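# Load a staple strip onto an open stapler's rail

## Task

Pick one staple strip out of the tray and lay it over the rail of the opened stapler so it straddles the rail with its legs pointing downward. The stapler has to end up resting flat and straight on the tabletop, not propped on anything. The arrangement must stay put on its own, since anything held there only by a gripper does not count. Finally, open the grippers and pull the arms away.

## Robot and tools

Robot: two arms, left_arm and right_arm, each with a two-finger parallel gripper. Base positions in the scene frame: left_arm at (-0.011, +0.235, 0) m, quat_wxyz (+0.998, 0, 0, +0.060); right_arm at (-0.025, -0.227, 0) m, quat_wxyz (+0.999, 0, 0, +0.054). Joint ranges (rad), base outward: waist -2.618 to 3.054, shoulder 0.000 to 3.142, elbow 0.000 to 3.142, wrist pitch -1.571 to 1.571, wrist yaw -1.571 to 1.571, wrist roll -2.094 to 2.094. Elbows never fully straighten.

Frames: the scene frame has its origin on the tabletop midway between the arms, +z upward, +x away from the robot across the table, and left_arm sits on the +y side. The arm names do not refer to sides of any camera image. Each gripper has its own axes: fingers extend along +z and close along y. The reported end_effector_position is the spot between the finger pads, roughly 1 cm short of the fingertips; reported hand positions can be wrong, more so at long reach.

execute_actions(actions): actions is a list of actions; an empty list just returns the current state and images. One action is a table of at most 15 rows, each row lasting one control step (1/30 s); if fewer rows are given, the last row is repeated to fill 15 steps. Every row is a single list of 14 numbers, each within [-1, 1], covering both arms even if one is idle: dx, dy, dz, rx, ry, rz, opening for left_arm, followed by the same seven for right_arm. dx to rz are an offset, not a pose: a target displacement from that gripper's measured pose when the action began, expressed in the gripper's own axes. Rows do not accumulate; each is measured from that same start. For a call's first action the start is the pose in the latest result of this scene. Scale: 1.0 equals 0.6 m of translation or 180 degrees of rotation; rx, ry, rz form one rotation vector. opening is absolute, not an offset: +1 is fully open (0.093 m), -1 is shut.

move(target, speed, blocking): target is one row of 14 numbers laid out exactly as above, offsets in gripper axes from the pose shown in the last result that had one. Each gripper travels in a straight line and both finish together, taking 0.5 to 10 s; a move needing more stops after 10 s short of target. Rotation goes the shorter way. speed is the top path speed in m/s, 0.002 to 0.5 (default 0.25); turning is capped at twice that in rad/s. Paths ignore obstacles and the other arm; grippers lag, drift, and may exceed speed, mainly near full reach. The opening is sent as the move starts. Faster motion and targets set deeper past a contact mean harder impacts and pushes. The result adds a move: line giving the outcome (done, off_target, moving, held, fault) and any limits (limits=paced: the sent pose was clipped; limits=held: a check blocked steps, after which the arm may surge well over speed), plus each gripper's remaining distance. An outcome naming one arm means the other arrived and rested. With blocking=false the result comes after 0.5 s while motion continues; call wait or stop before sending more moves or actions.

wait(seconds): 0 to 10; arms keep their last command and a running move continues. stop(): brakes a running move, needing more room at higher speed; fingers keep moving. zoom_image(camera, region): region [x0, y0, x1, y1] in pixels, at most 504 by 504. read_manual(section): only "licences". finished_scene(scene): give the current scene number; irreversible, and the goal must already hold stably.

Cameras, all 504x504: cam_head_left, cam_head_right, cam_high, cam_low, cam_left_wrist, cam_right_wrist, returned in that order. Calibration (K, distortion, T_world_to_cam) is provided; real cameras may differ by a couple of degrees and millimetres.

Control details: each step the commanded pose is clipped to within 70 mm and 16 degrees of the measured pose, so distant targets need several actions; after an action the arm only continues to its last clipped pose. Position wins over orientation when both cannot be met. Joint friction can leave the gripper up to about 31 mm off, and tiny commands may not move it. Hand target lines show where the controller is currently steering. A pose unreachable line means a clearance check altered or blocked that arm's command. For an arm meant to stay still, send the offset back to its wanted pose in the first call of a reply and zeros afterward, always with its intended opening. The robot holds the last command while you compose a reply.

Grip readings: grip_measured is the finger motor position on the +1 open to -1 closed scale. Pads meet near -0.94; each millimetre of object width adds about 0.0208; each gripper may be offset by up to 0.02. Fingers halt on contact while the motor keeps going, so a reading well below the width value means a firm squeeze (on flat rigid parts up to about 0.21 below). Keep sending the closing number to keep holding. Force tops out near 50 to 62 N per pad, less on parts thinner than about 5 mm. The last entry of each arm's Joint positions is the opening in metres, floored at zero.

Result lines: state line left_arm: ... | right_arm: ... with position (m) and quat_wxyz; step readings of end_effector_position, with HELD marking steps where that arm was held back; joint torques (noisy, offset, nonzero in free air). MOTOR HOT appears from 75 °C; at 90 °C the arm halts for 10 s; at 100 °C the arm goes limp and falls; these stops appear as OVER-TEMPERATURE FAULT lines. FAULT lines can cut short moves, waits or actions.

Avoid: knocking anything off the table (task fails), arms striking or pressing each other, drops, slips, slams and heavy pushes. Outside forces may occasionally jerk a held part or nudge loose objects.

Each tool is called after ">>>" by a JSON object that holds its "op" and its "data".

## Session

>>> {"op": "execute_actions", "data": {"actions": []}}

Scene clock: 0.00 s.
left_arm: end_effector_position=(+0.0955, +0.7400, +0.3699) grip_measured=+0.985 end_effector_quat_wxyz=(-0.590, +0.805, -0.029, +0.063) | right_arm: end_effector_position=(+0.4389, +0.0465, +0.3626) grip_measured=+0.989 end_effector_quat_wxyz=(-0.577, +0.757, -0.282, +0.116)
Joint positions: left_arm=[ 1.215  1.651  1.672 -0.324 -0.09  -1.67   0.092] | right_arm=[ 0.239  1.854  1.916 -0.452 -0.631 -1.65   0.093]
Joint velocities: left_arm=[ 0.002 -0.007 -0.007  0.051 -0.051 -0.007 -0.   ] | right_arm=[ 0.027 -0.012 -0.002 -0.022  0.022 -0.095  0.002]
Joint torques (N m, as the arm reports them, + toward a larger angle): no reading
Motor temperatures (°C, as the motors report them): left_arm=[23 30 27 22 24 23] | right_arm=[24 23 33 34 25 24]
Hand target (left_arm): +0.095, +0.740, +0.370; -0.590, +0.805, -0.029, +0.063
Hand target (right_arm): +0.439, +0.046, +0.363; -0.577, +0.757, -0.282, +0.116
camera_calibration (this result's frames):
cam_left_wrist: T_world_to_cam=[[-0.0419945, 0.310761, 0.94956, -0.581861], [0.831703, -0.515761, 0.205575, 0.265546], [0.553631, 0.798384, -0.236802, -0.470324], [0, 0, 0, 1]] pos_world=[0.0150958, 0.693278, 0.386549]
cam_right_wrist: T_world_to_cam=[[0.298018, 0.16863, 0.939547, -0.471987], [0.524735, -0.851156, -0.0136767, -0.145282], [0.797395, 0.497089, -0.342146, -0.163998], [0, 0, 0, 1]] pos_world=[0.347666, 0.0374553, 0.385356]

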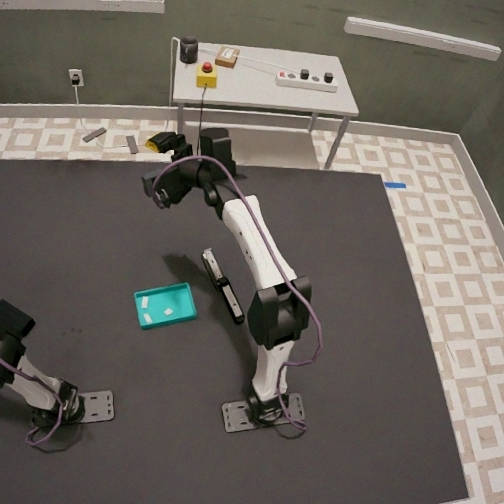

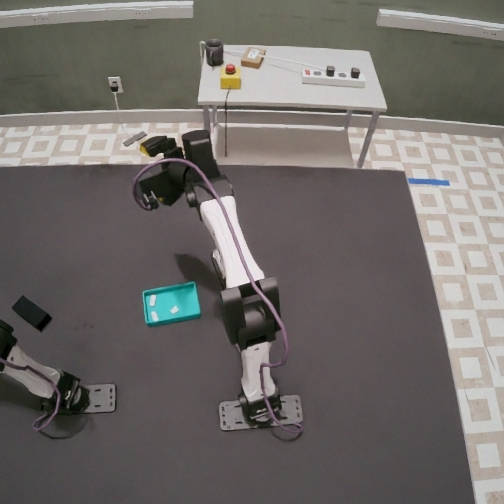

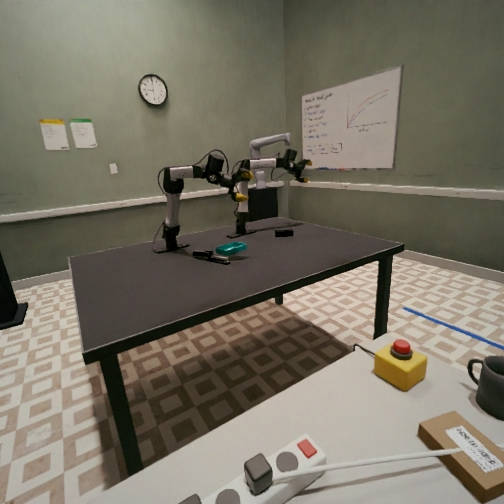

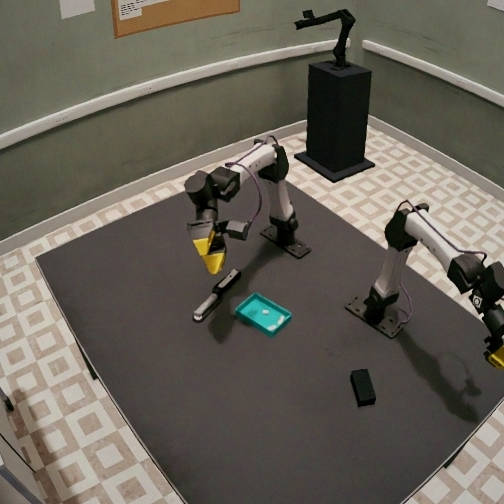

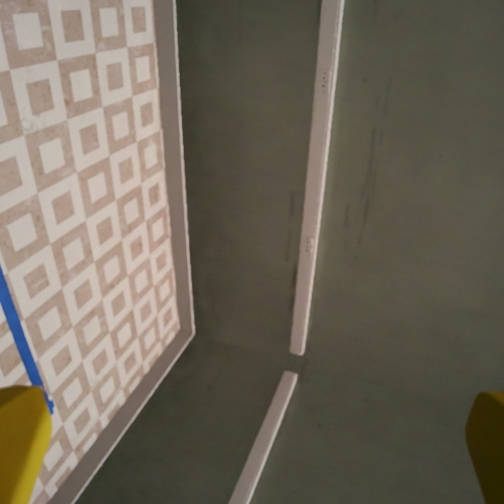

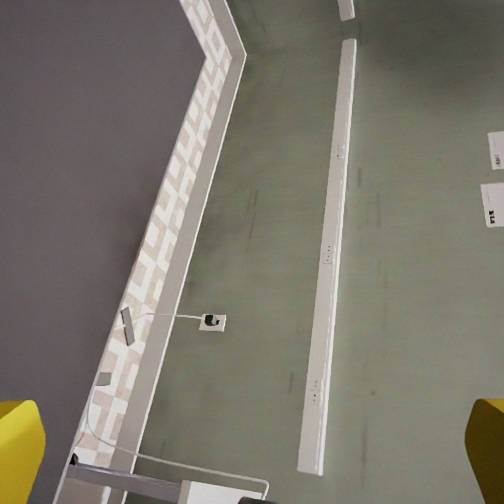

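>>> {"op": "zoom_image", "data": {"camera": "cam_head_left", "region": [120, 230, 260, 340]}}

>>> {"op": "zoom_image", "data": {"camera": "cam_low", "region": [180, 250, 310, 350]}}

>>> {"op": "zoom_image", "data": {"camera": "cam_high", "region": [180, 225, 270, 275]}}

Region (120, 230, 260, 340) of cam_head_left's 504x504 image, scaled by 3.600, with more detail than that image has; it fills the top 396 rows of this view, and the rest is white.

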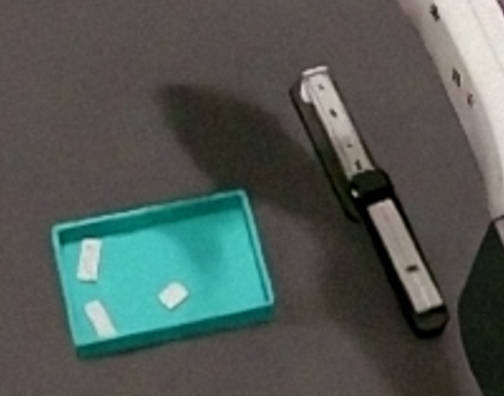

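Region (180, 250, 310, 350) of cam_low's 504x504 image, scaled by 3.877, with more detail than that image has; it fills the top 388 rows of this view, and the rest is white.

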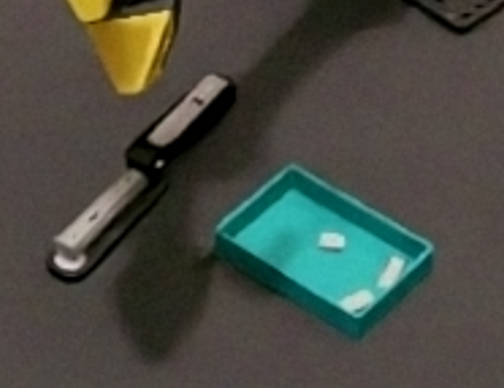

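Region (180, 225, 270, 275) of cam_high's 504x504 image, scaled by 5.600, with more detail than that image has.

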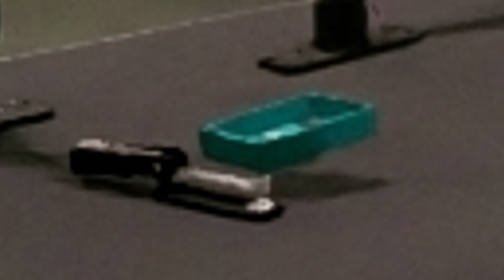

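>>> {"op": "move", "data": {"target": [0,0,0,0,0,0,1,-0.159,0.415,-0.095,-0.225,0.392,0.482,1]}}

Scene clock: 32.80 s.
left_arm: end_effector_position=(+0.0955, +0.7400, +0.3699) grip_measured=+0.985 end_effector_quat_wxyz=(-0.590, +0.805, -0.029, +0.063) | right_arm: end_effector_position=(+0.2597, +0.0088, +0.1649) grip_measured=+0.989 end_effector_quat_wxyz=(+0.008, -0.328, +0.945, +0.000)
Joint positions: left_arm=[ 1.215  1.651  1.672 -0.324 -0.09  -1.67   0.092] | right_arm=[ 0.587  1.95   1.903 -1.508  0.006  0.027  0.093]
Joint velocities: left_arm=[ 0.007  0.017 -0.007 -0.037 -0.007 -0.007  0.001] | right_arm=[ 0.007  0.002  0.007  0.007  0.007 -0.022 -0.   ]
Joint torques (N m, as the arm reports them, + toward a larger angle): left_arm=[  0.14 -10.13   8.89   1.99  -0.03   0.1 ] | right_arm=[-0.26 -8.79  8.45  0.32  0.04  0.12]
Motor temperatures (°C, as the motors report them): left_arm=[23 36 32 29 24 23] | right_arm=[24 32 39 39 25 24]
Hand target (left_arm): +0.095, +0.740, +0.370; -0.590, +0.805, -0.029, +0.063
Hand target (right_arm): +0.258, +0.011, +0.162; -0.002, -0.323, +0.946, +0.004
Off the commanded pose (left_arm): 0.000 m, 0 deg.
Off the commanded pose (right_arm): 0.005 m, 2 deg.
move: done
camera_calibration (this result's frames):
cam_left_wrist: T_world_to_cam=[[-0.0419945, 0.310761, 0.94956, -0.581861], [0.831703, -0.515761, 0.205575, 0.265546], [0.553631, 0.798384, -0.236802, -0.470324], [0, 0, 0, 1]] pos_world=[0.0150958, 0.693278, 0.386549]
cam_right_wrist: T_world_to_cam=[[0.613187, -0.789909, 0.00666828, -0.146114], [-0.723489, -0.558198, 0.406175, 0.166352], [-0.31712, -0.253886, -0.913771, 0.320355], [0, 0, 0, 1]] pos_world=[0.31154, 0.0587738, 0.226137]

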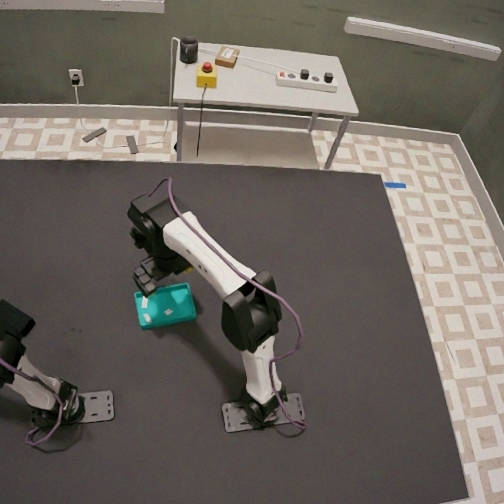

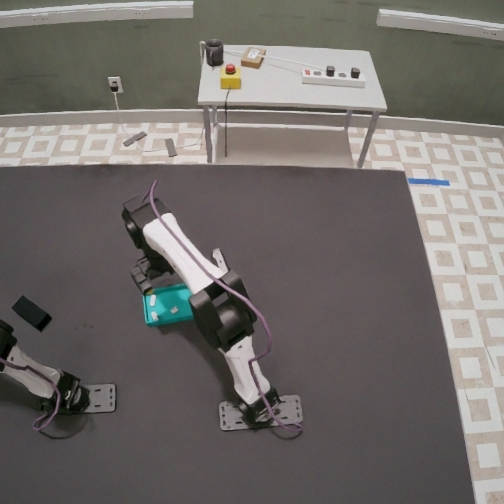

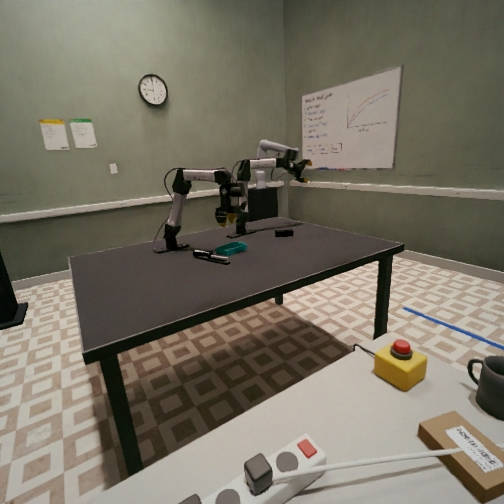

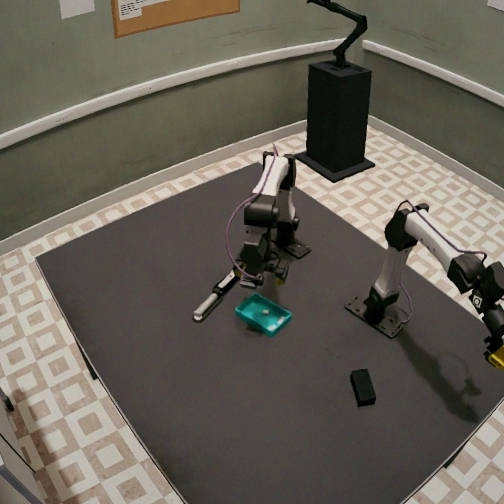

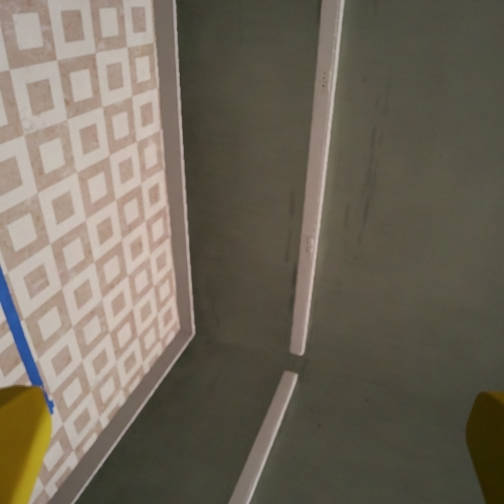

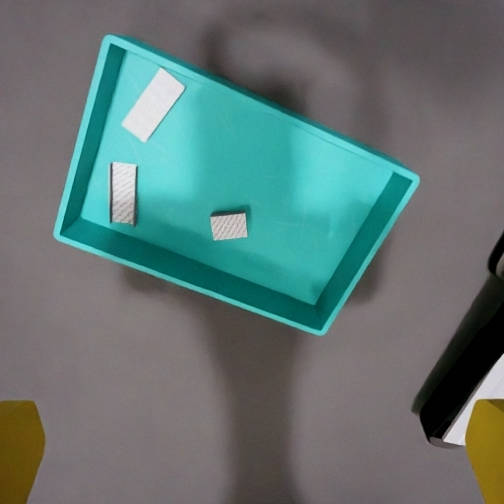

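>>> {"op": "zoom_image", "data": {"camera": "cam_right_wrist", "region": [60, 40, 300, 260]}}

Region (60, 40, 300, 260) of cam_right_wrist's 504x504 image, scaled by 2.100, with more detail than that image has; it fills the top 462 rows of this view, and the rest is white.

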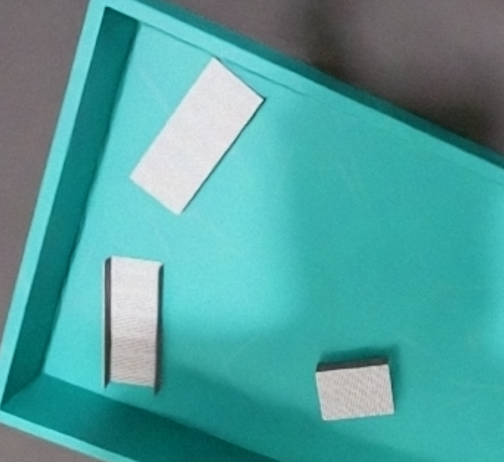

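>>> {"op": "move", "data": {"target": [0,0,0,0,0,0,1,0.01,0.031,0.175,0,0,0.456,-0.4]}}

Scene clock: 49.83 s.
left_arm: end_effector_position=(+0.0955, +0.7400, +0.3699) grip_measured=+0.985 end_effector_quat_wxyz=(-0.590, +0.805, -0.029, +0.063) | right_arm: end_effector_position=(+0.2503, +0.0221, +0.0648) grip_measured=-0.398 end_effector_quat_wxyz=(+0.007, +0.372, +0.928, +0.010)
Joint positions: left_arm=[ 1.215  1.651  1.672 -0.324 -0.09  -1.67   0.092] | right_arm=[ 0.63   1.95   1.503 -1.099  0.004  1.499  0.026]
Joint velocities: left_arm=[-0.007 -0.007 -0.017  0.007 -0.007  0.081  0.   ] | right_arm=[-0.012 -0.007  0.007 -0.007  0.081 -0.022 -0.002]
Joint torques (N m, as the arm reports them, + toward a larger angle): left_arm=[  0.17 -10.07   9.01   2.01  -0.05   0.11] | right_arm=[  0.4  -10.31   5.32   0.48   0.2    0.18]
Motor temperatures (°C, as the motors report them): left_arm=[23 37 33 30 24 23] | right_arm=[24 35 40 36 25 24]
Hand target (left_arm): +0.095, +0.740, +0.370; -0.590, +0.805, -0.029, +0.063
Hand target (right_arm): +0.246, +0.022, +0.060; +0.006, +0.373, +0.928, +0.006
Off the commanded pose (left_arm): 0.000 m, 0 deg.
Off the commanded pose (right_arm): 0.007 m, 1 deg.
move: done
camera_calibration (this result's frames):
cam_left_wrist: T_world_to_cam=[[-0.0419945, 0.310761, 0.94956, -0.581861], [0.831703, -0.515761, 0.205575, 0.265546], [0.553631, 0.798384, -0.236802, -0.470324], [0, 0, 0, 1]] pos_world=[0.0150958, 0.693278, 0.386549]
cam_right_wrist: T_world_to_cam=[[-0.695346, -0.718302, -0.0231827, 0.198731], [-0.660159, 0.625646, 0.415641, 0.165044], [-0.284051, 0.304318, -0.909233, 0.208366], [0, 0, 0, 1]] pos_world=[0.306328, -0.0239201, 0.125461]

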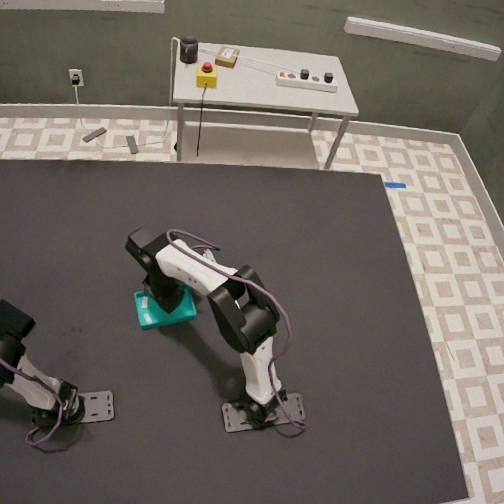

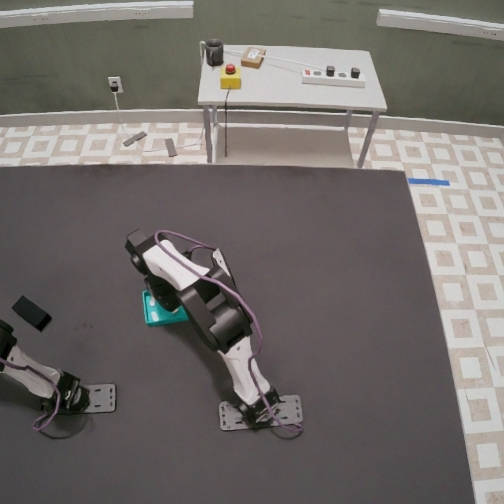

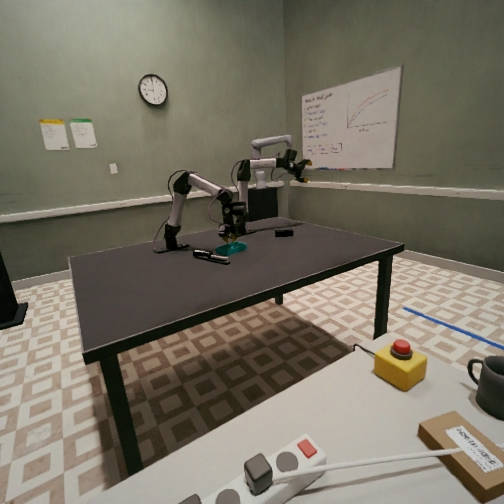

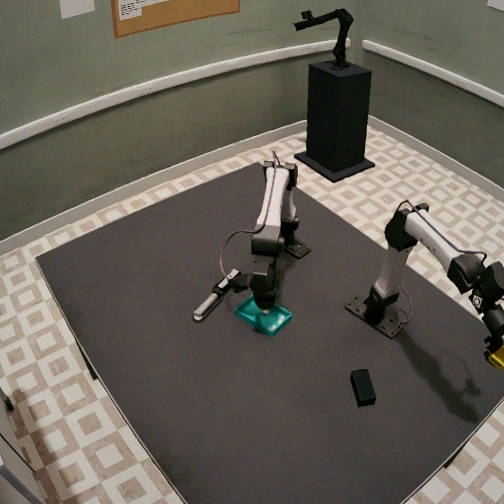

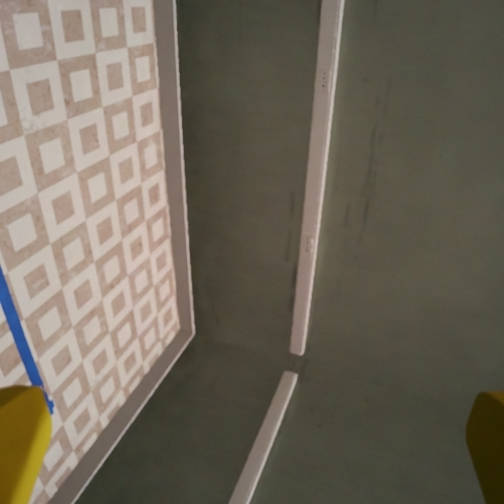

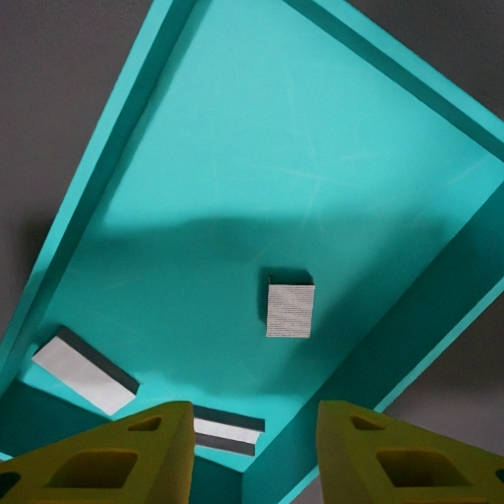

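>>> {"op": "move", "data": {"target": [0,0,0,0,0,0,1,-0.006,-0.02,0.055,0,0,0.012,-0.4], "speed": 0.08}}

Scene clock: 62.77 s.
left_arm: end_effector_position=(+0.0955, +0.7400, +0.3699) grip_measured=+0.985 end_effector_quat_wxyz=(-0.590, +0.805, -0.029, +0.063) | right_arm: end_effector_position=(+0.2479, +0.0179, +0.0373) grip_measured=-0.398 end_effector_quat_wxyz=(+0.010, +0.382, +0.924, +0.016)
Joint positions: left_arm=[ 1.215  1.651  1.672 -0.324 -0.09  -1.67   0.092] | right_arm=[ 0.626  1.949  1.389 -0.973  0.004  1.516  0.026]
Joint velocities: left_arm=[-0.007 -0.012  0.002 -0.007 -0.051 -0.066 -0.   ] | right_arm=[ 0.022 -0.007 -0.027  0.007  0.037  0.037 -0.001]
Joint torques (N m, as the arm reports them, + toward a larger angle): left_arm=[  0.13 -10.08   9.05   2.    -0.03   0.1 ] | right_arm=[ -0.94 -10.31   4.52   0.42   0.17   0.15]
Motor temperatures (°C, as the motors report them): left_arm=[23 38 34 31 24 23] | right_arm=[24 37 38 35 25 24]
Hand target (left_arm): +0.095, +0.740, +0.370; -0.590, +0.805, -0.029, +0.063
Hand target (right_arm): +0.245, +0.012, +0.031; +0.007, +0.389, +0.921, +0.010
Off the commanded pose (left_arm): 0.000 m, 0 deg.
Off the commanded pose (right_arm): 0.009 m, 1 deg.
move: done
camera_calibration (this result's frames):
cam_left_wrist: T_world_to_cam=[[-0.0419945, 0.310761, 0.94956, -0.581861], [0.831703, -0.515761, 0.205575, 0.265546], [0.553631, 0.798384, -0.236802, -0.470324], [0, 0, 0, 1]] pos_world=[0.0150958, 0.693278, 0.386549]
cam_right_wrist: T_world_to_cam=[[-0.709976, -0.703293, -0.036242, 0.197259], [-0.650706, 0.635471, 0.415643, 0.17496], [-0.269288, 0.318679, -0.908806, 0.180049], [0, 0, 0, 1]] pos_world=[0.302382, -0.029829, 0.0980579]

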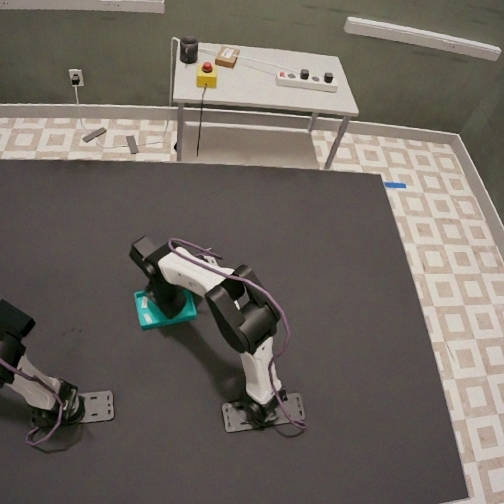

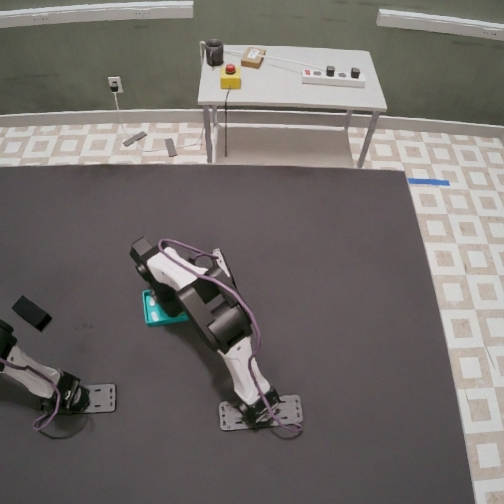

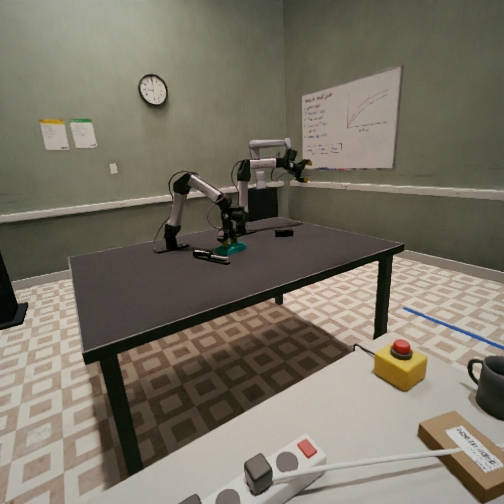

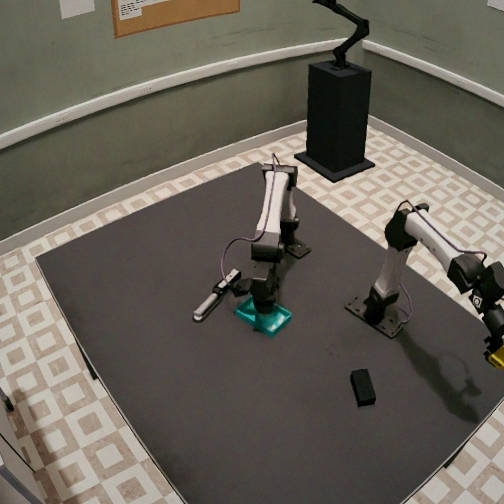

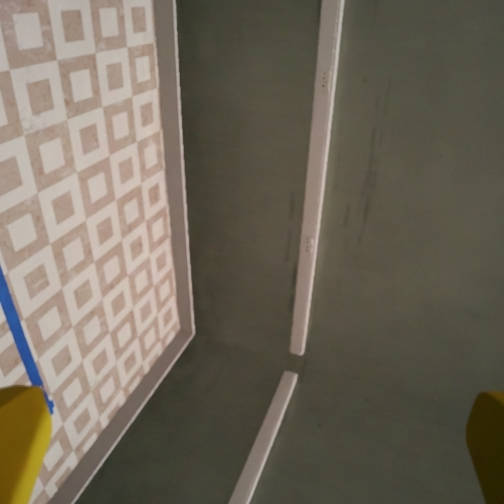

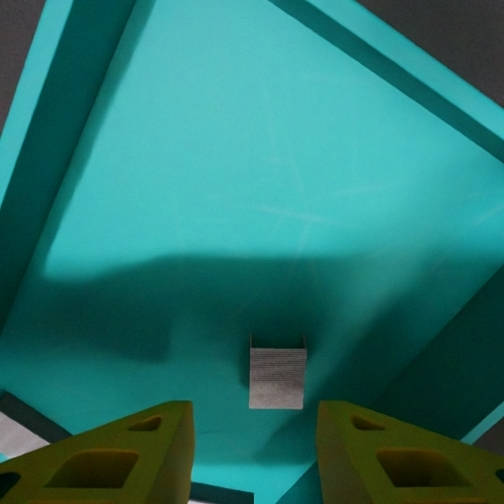

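>>> {"op": "execute_actions", "data": {"actions": [[[0,0,0,0,0,0,1,0,-0.018,0,0,0,0,-0.4]],[[0,0,0,0,0,0,1,0,0,0.035,0,0,0,-0.4]]]}}

Scene clock: 73.73 s.
left_arm: end_effector_position=(+0.0955, +0.7400, +0.3699) grip_measured=+0.985 end_effector_quat_wxyz=(-0.590, +0.805, -0.029, +0.063) | right_arm: end_effector_position=(+0.2506, +0.0203, +0.0320) grip_measured=-0.398 end_effector_quat_wxyz=(+0.019, +0.382, +0.924, +0.035)
Joint positions: left_arm=[ 1.215  1.651  1.672 -0.324 -0.09  -1.67   0.092] | right_arm=[ 0.626  1.933  1.342 -0.901  0.004  1.516  0.026]
Joint velocities: left_arm=[ 0.007 -0.017 -0.007  0.007 -0.037 -0.022  0.001] | right_arm=[ 0.007  0.002  0.002 -0.022  0.066 -0.022  0.   ]
Joint torques (N m, as the arm reports them, + toward a larger angle): left_arm=[  0.15 -10.07   8.99   2.03  -0.06   0.1 ] | right_arm=[-0.35 -8.39  4.58  0.51  0.18  0.05]
Motor temperatures (°C, as the motors report them): left_arm=[23 39 34 32 24 23] | right_arm=[24 38 38 34 25 24]
Hand target (left_arm): +0.095, +0.740, +0.370; -0.590, +0.805, -0.029, +0.063
Hand target (right_arm): +0.244, +0.014, +0.018; +0.011, +0.382, +0.924, +0.018
Off the commanded pose (left_arm): 0.000 m, 0 deg.
Off the commanded pose (right_arm): 0.017 m, 2 deg.
Step readings (end_effector_position; steps 1 to 15: 1st action; 16 to 30: 2nd action):
0: left_arm (+0.0955, +0.7400, +0.3699) | right_arm (+0.2482, +0.0181, +0.0373)
1: left_arm (+0.0955, +0.7400, +0.3699) | right_arm (+0.2479, +0.0179, +0.0371)
2: left_arm (+0.0955, +0.7400, +0.3699) | right_arm (+0.2465, +0.0166, +0.0370)
4: left_arm (+0.0955, +0.7400, +0.3699) | right_arm (+0.2439, +0.0143, +0.0372)
8: left_arm (+0.0955, +0.7400, +0.3699) | right_arm (+0.2435, +0.0139, +0.0381)
15: left_arm (+0.0955, +0.7400, +0.3699) | right_arm (+0.2435, +0.0139, +0.0381)
16: left_arm (+0.0955, +0.7400, +0.3699) | right_arm (+0.2441, +0.0144, +0.0371)
17: left_arm (+0.0955, +0.7400, +0.3699) | right_arm (+0.2449, +0.0151, +0.0357)
19: left_arm (+0.0955, +0.7400, +0.3699) | right_arm (+0.2455, +0.0157, +0.0341)
23: left_arm (+0.0955, +0.7400, +0.3699) | right_arm (+0.2488, +0.0186, +0.0329)
30: end_effector_position above
camera_calibration (this result's frames):
cam_left_wrist: T_world_to_cam=[[-0.0419945, 0.310761, 0.94956, -0.581861], [0.831703, -0.515761, 0.205575, 0.265546], [0.553631, 0.798384, -0.236802, -0.470324], [0, 0, 0, 1]] pos_world=[0.0150958, 0.693278, 0.386549]
cam_right_wrist: T_world_to_cam=[[-0.708527, -0.701476, -0.0769479, 0.201519], [-0.66303, 0.624398, 0.412938, 0.18078], [-0.24162, 0.343596, -0.907503, 0.167686], [0, 0, 0, 1]] pos_world=[0.303161, -0.0291338, 0.093031]

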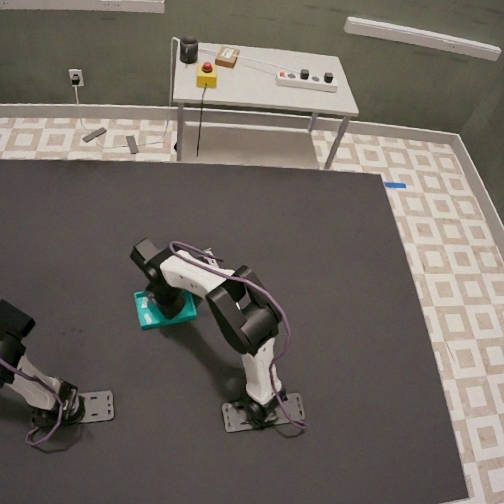

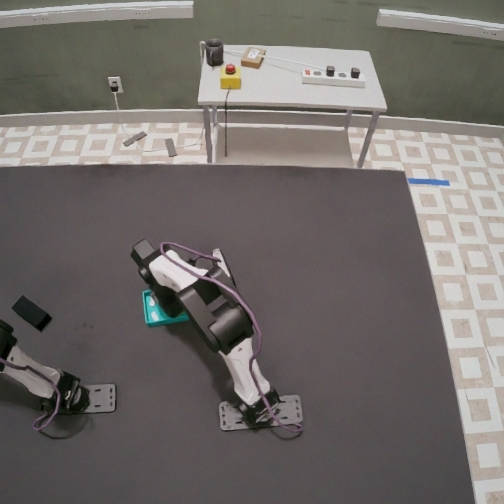

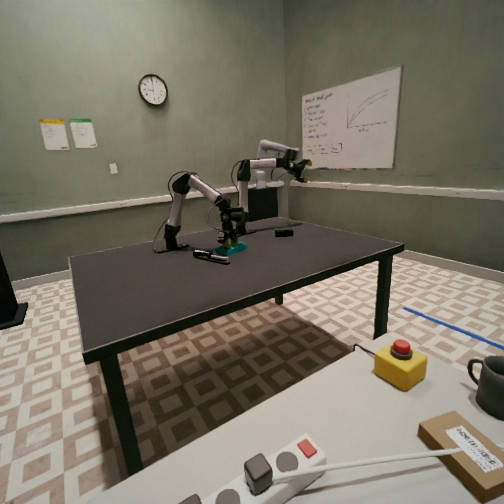

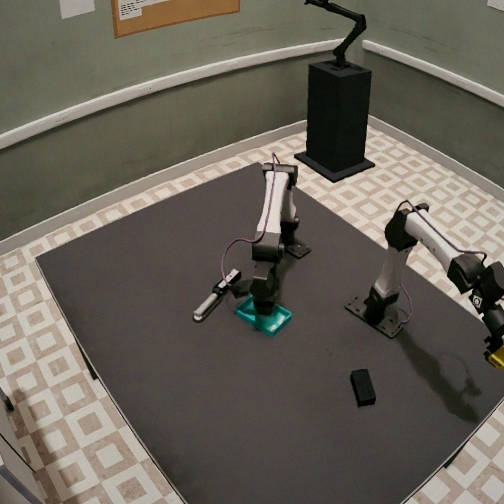

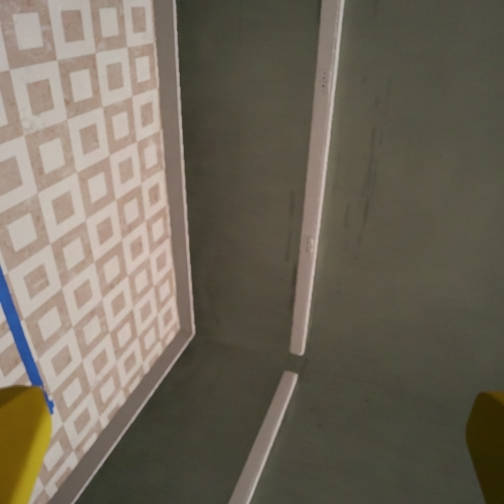

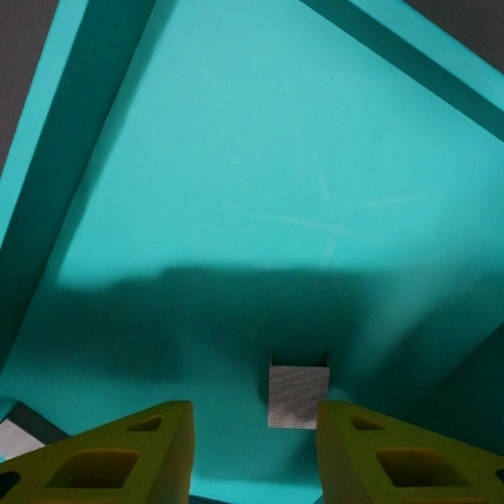

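>>> {"op": "execute_actions", "data": {"actions": [[[0,0,0,0,0,0,1,0,-0.025,0,0,0,0,-0.15]],[[0,0,0,0,0,0,1,0,-0.02,0.035,0,0,0,-0.15]]]}}

Scene clock: 85.83 s.
left_arm: end_effector_position=(+0.0955, +0.7400, +0.3699) grip_measured=+0.985 end_effector_quat_wxyz=(-0.590, +0.805, -0.029, +0.063) | right_arm: end_effector_position=(+0.2440, +0.0149, +0.0310) grip_measured=-0.152 end_effector_quat_wxyz=(+0.028, +0.381, +0.922, +0.056)
Joint positions: left_arm=[ 1.215  1.651  1.672 -0.324 -0.09  -1.67   0.092] | right_arm=[ 0.626  1.867  1.242 -0.821  0.001  1.516  0.038]
Joint velocities: left_arm=[-0.007 -0.022 -0.012  0.007  0.007  0.037  0.   ] | right_arm=[-0.007  0.007 -0.007  0.022  0.022 -0.037 -0.002]
Joint torques (N m, as the arm reports them, + toward a larger angle): left_arm=[  0.14 -10.2    8.99   2.03  -0.04   0.1 ] | right_arm=[-0.46 -7.49  2.84  0.83  0.19  0.05]
Motor temperatures (°C, as the motors report them): left_arm=[23 39 35 33 24 23] | right_arm=[24 38 37 34 25 24]
Hand target (left_arm): +0.095, +0.740, +0.370; -0.590, +0.805, -0.029, +0.063
Hand target (right_arm): +0.236, +0.007, +0.012; +0.020, +0.381, +0.923, +0.037
Off the commanded pose (left_arm): 0.000 m, 0 deg.
Off the commanded pose (right_arm): 0.023 m, 2 deg.
Step readings (end_effector_position; steps 1 to 15: 1st action; 16 to 30: 2nd action):
0: left_arm (+0.0955, +0.7400, +0.3699) | right_arm (+0.2510, +0.0207, +0.0319)
1: left_arm (+0.0955, +0.7400, +0.3699) | right_arm (+0.2509, +0.0206, +0.0316)
2: left_arm (+0.0955, +0.7400, +0.3699) | right_arm (+0.2493, +0.0191, +0.0317)
4: left_arm (+0.0955, +0.7400, +0.3699) | right_arm (+0.2450, +0.0153, +0.0322)
8: left_arm (+0.0955, +0.7400, +0.3699) | right_arm (+0.2437, +0.0141, +0.0326)
15: left_arm (+0.0955, +0.7400, +0.3699) | right_arm (+0.2437, +0.0141, +0.0326)
16: left_arm (+0.0955, +0.7400, +0.3699) | right_arm (+0.2438, +0.0142, +0.0306)
17: left_arm (+0.0955, +0.7400, +0.3699) | right_arm (+0.2429, +0.0139, +0.0292)
19: left_arm (+0.0955, +0.7400, +0.3699) | right_arm (+0.2432, +0.0145, +0.0307)
23: left_arm (+0.0955, +0.7400, +0.3699) | right_arm (+0.2439, +0.0148, +0.0309)
30: end_effector_position above
camera_calibration (this result's frames):
cam_left_wrist: T_world_to_cam=[[-0.0419945, 0.310761, 0.94956, -0.581861], [0.831703, -0.515761, 0.205575, 0.265546], [0.553631, 0.798384, -0.236802, -0.470324], [0, 0, 0, 1]] pos_world=[0.0150958, 0.693278, 0.386549]
cam_right_wrist: T_world_to_cam=[[-0.705052, -0.698353, -0.123305, 0.193583], [-0.6768, 0.610713, 0.41106, 0.183816], [-0.211761, 0.373272, -0.903231, 0.159214], [0, 0, 0, 1]] pos_world=[0.294608, -0.0364998, 0.0921168]

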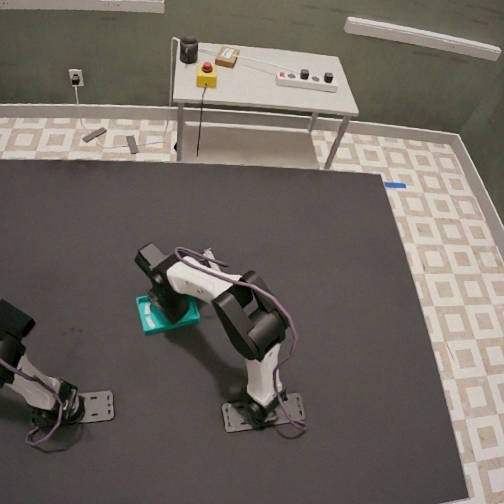

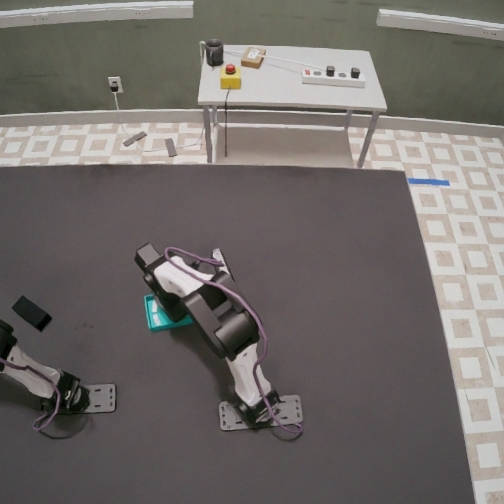

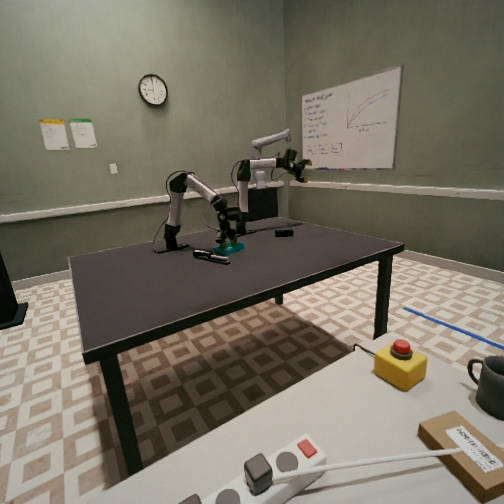

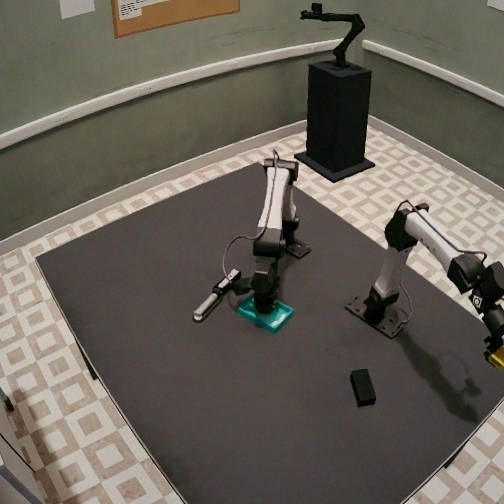

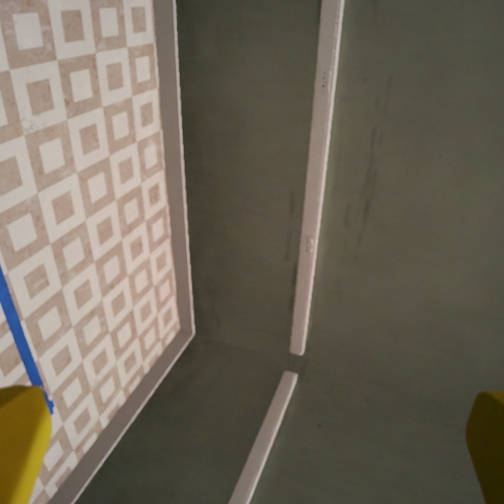

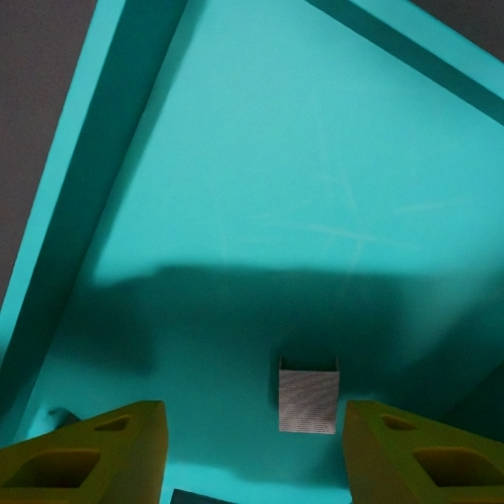

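>>> {"op": "execute_actions", "data": {"actions": [[[0,0,0,0,0,0,1,0,0,-0.012,0,0,0,-0.3]],[[0,0,0,0,0,0,1,-0.02,0,0,0.035,0,0,-0.42]]]}}

Scene clock: 104.47 s.
left_arm: end_effector_position=(+0.0955, +0.7400, +0.3699) grip_measured=+0.985 end_effector_quat_wxyz=(-0.590, +0.805, -0.029, +0.063) | right_arm: end_effector_position=(+0.2497, +0.0069, +0.0346) grip_measured=-0.418 end_effector_quat_wxyz=(+0.008, +0.384, +0.923, +0.014)
Joint positions: left_arm=[ 1.215  1.651  1.672 -0.324 -0.09  -1.67   0.092] | right_arm=[ 0.598  1.937  1.361 -0.963  0.001  1.495  0.025]
Joint velocities: left_arm=[ 0.002 -0.017 -0.012  0.051 -0.022  0.007  0.   ] | right_arm=[-0.012  0.017 -0.002 -0.037  0.051  0.037 -0.001]
Joint torques (N m, as the arm reports them, + toward a larger angle): left_arm=[  0.13 -10.1    8.94   2.02  -0.04   0.1 ] | right_arm=[-0.56 -8.35  8.62  0.24  0.21 -0.04]
Motor temperatures (°C, as the motors report them): left_arm=[23 40 35 34 24 23] | right_arm=[24 37 36 34 25 24]
Hand target (left_arm): +0.095, +0.740, +0.370; -0.590, +0.805, -0.029, +0.063
Hand target (right_arm): +0.251, +0.005, +0.032; +0.005, +0.382, +0.924, +0.003
Off the commanded pose (left_arm): 0.000 m, 0 deg.
Off the commanded pose (right_arm): 0.003 m, 1 deg.
Step readings (end_effector_position; steps 1 to 15: 1st action; 16 to 30: 2nd action):
0: left_arm (+0.0955, +0.7400, +0.3699) | right_arm (+0.2440, +0.0149, +0.0310)
1: left_arm (+0.0955, +0.7400, +0.3699) | right_arm (+0.2440, +0.0148, +0.0321)
2: left_arm (+0.0955, +0.7400, +0.3699) | right_arm (+0.2435, +0.0144, +0.0321)
4: left_arm (+0.0955, +0.7400, +0.3699) | right_arm (+0.2430, +0.0139, +0.0320)
8: left_arm (+0.0955, +0.7400, +0.3699) | right_arm (+0.2427, +0.0137, +0.0320)
15: left_arm (+0.0955, +0.7400, +0.3699) | right_arm (+0.2427, +0.0137, +0.0320)
16: left_arm (+0.0955, +0.7400, +0.3699) | right_arm (+0.2426, +0.0125, +0.0329)
17: left_arm (+0.0955, +0.7400, +0.3699) | right_arm (+0.2450, +0.0125, +0.0340)
19: left_arm (+0.0955, +0.7400, +0.3699) | right_arm (+0.2536, +0.0145, +0.0350)
23: left_arm (+0.0955, +0.7400, +0.3699) | right_arm (+0.2551, +0.0115, +0.0351)
30: end_effector_position above
camera_calibration (this result's frames):
cam_left_wrist: T_world_to_cam=[[-0.0419945, 0.310761, 0.94956, -0.581861], [0.831703, -0.515761, 0.205575, 0.265546], [0.553631, 0.798384, -0.236802, -0.470324], [0, 0, 0, 1]] pos_world=[0.0150958, 0.693278, 0.386549]
cam_right_wrist: T_world_to_cam=[[-0.714147, -0.699377, -0.0294277, 0.191491], [-0.644505, 0.640548, 0.417507, 0.182608], [-0.273145, 0.317128, -0.908197, 0.182488], [0, 0, 0, 1]] pos_world=[0.30429, -0.040917, 0.0951306]

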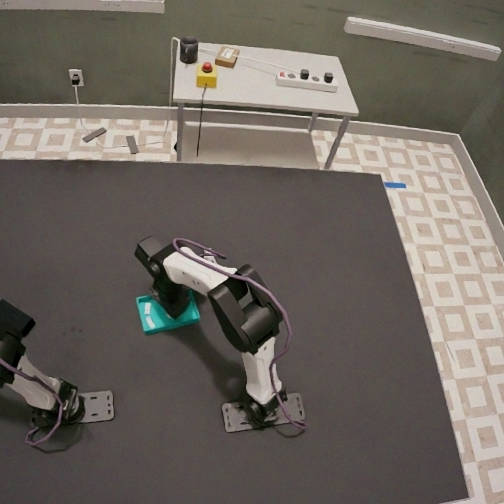

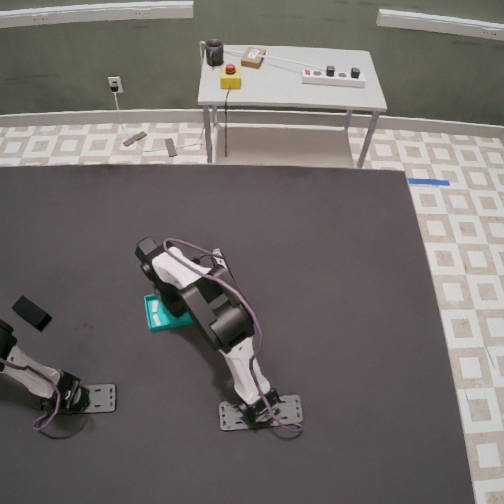

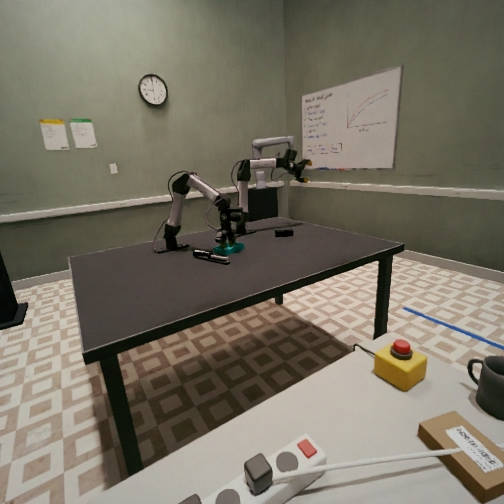

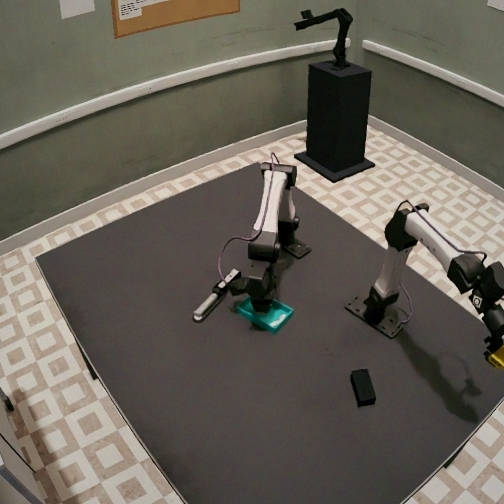

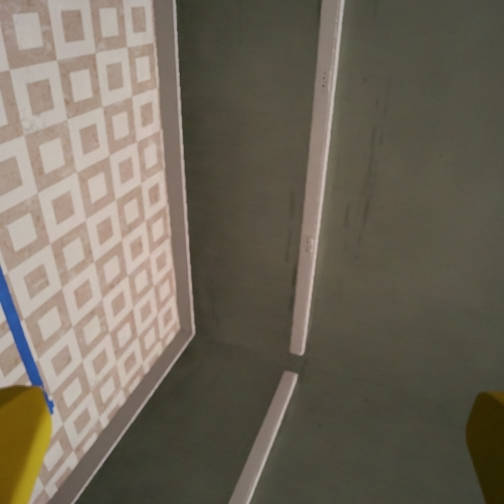

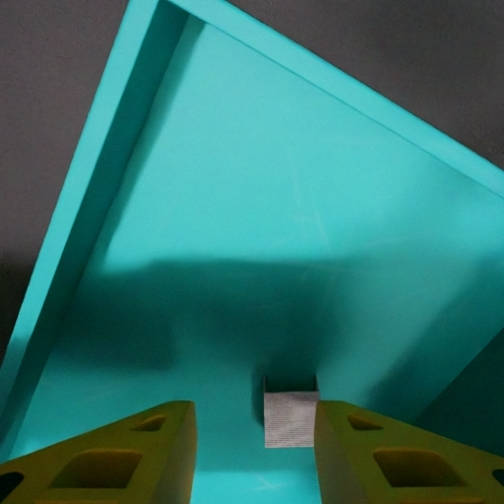

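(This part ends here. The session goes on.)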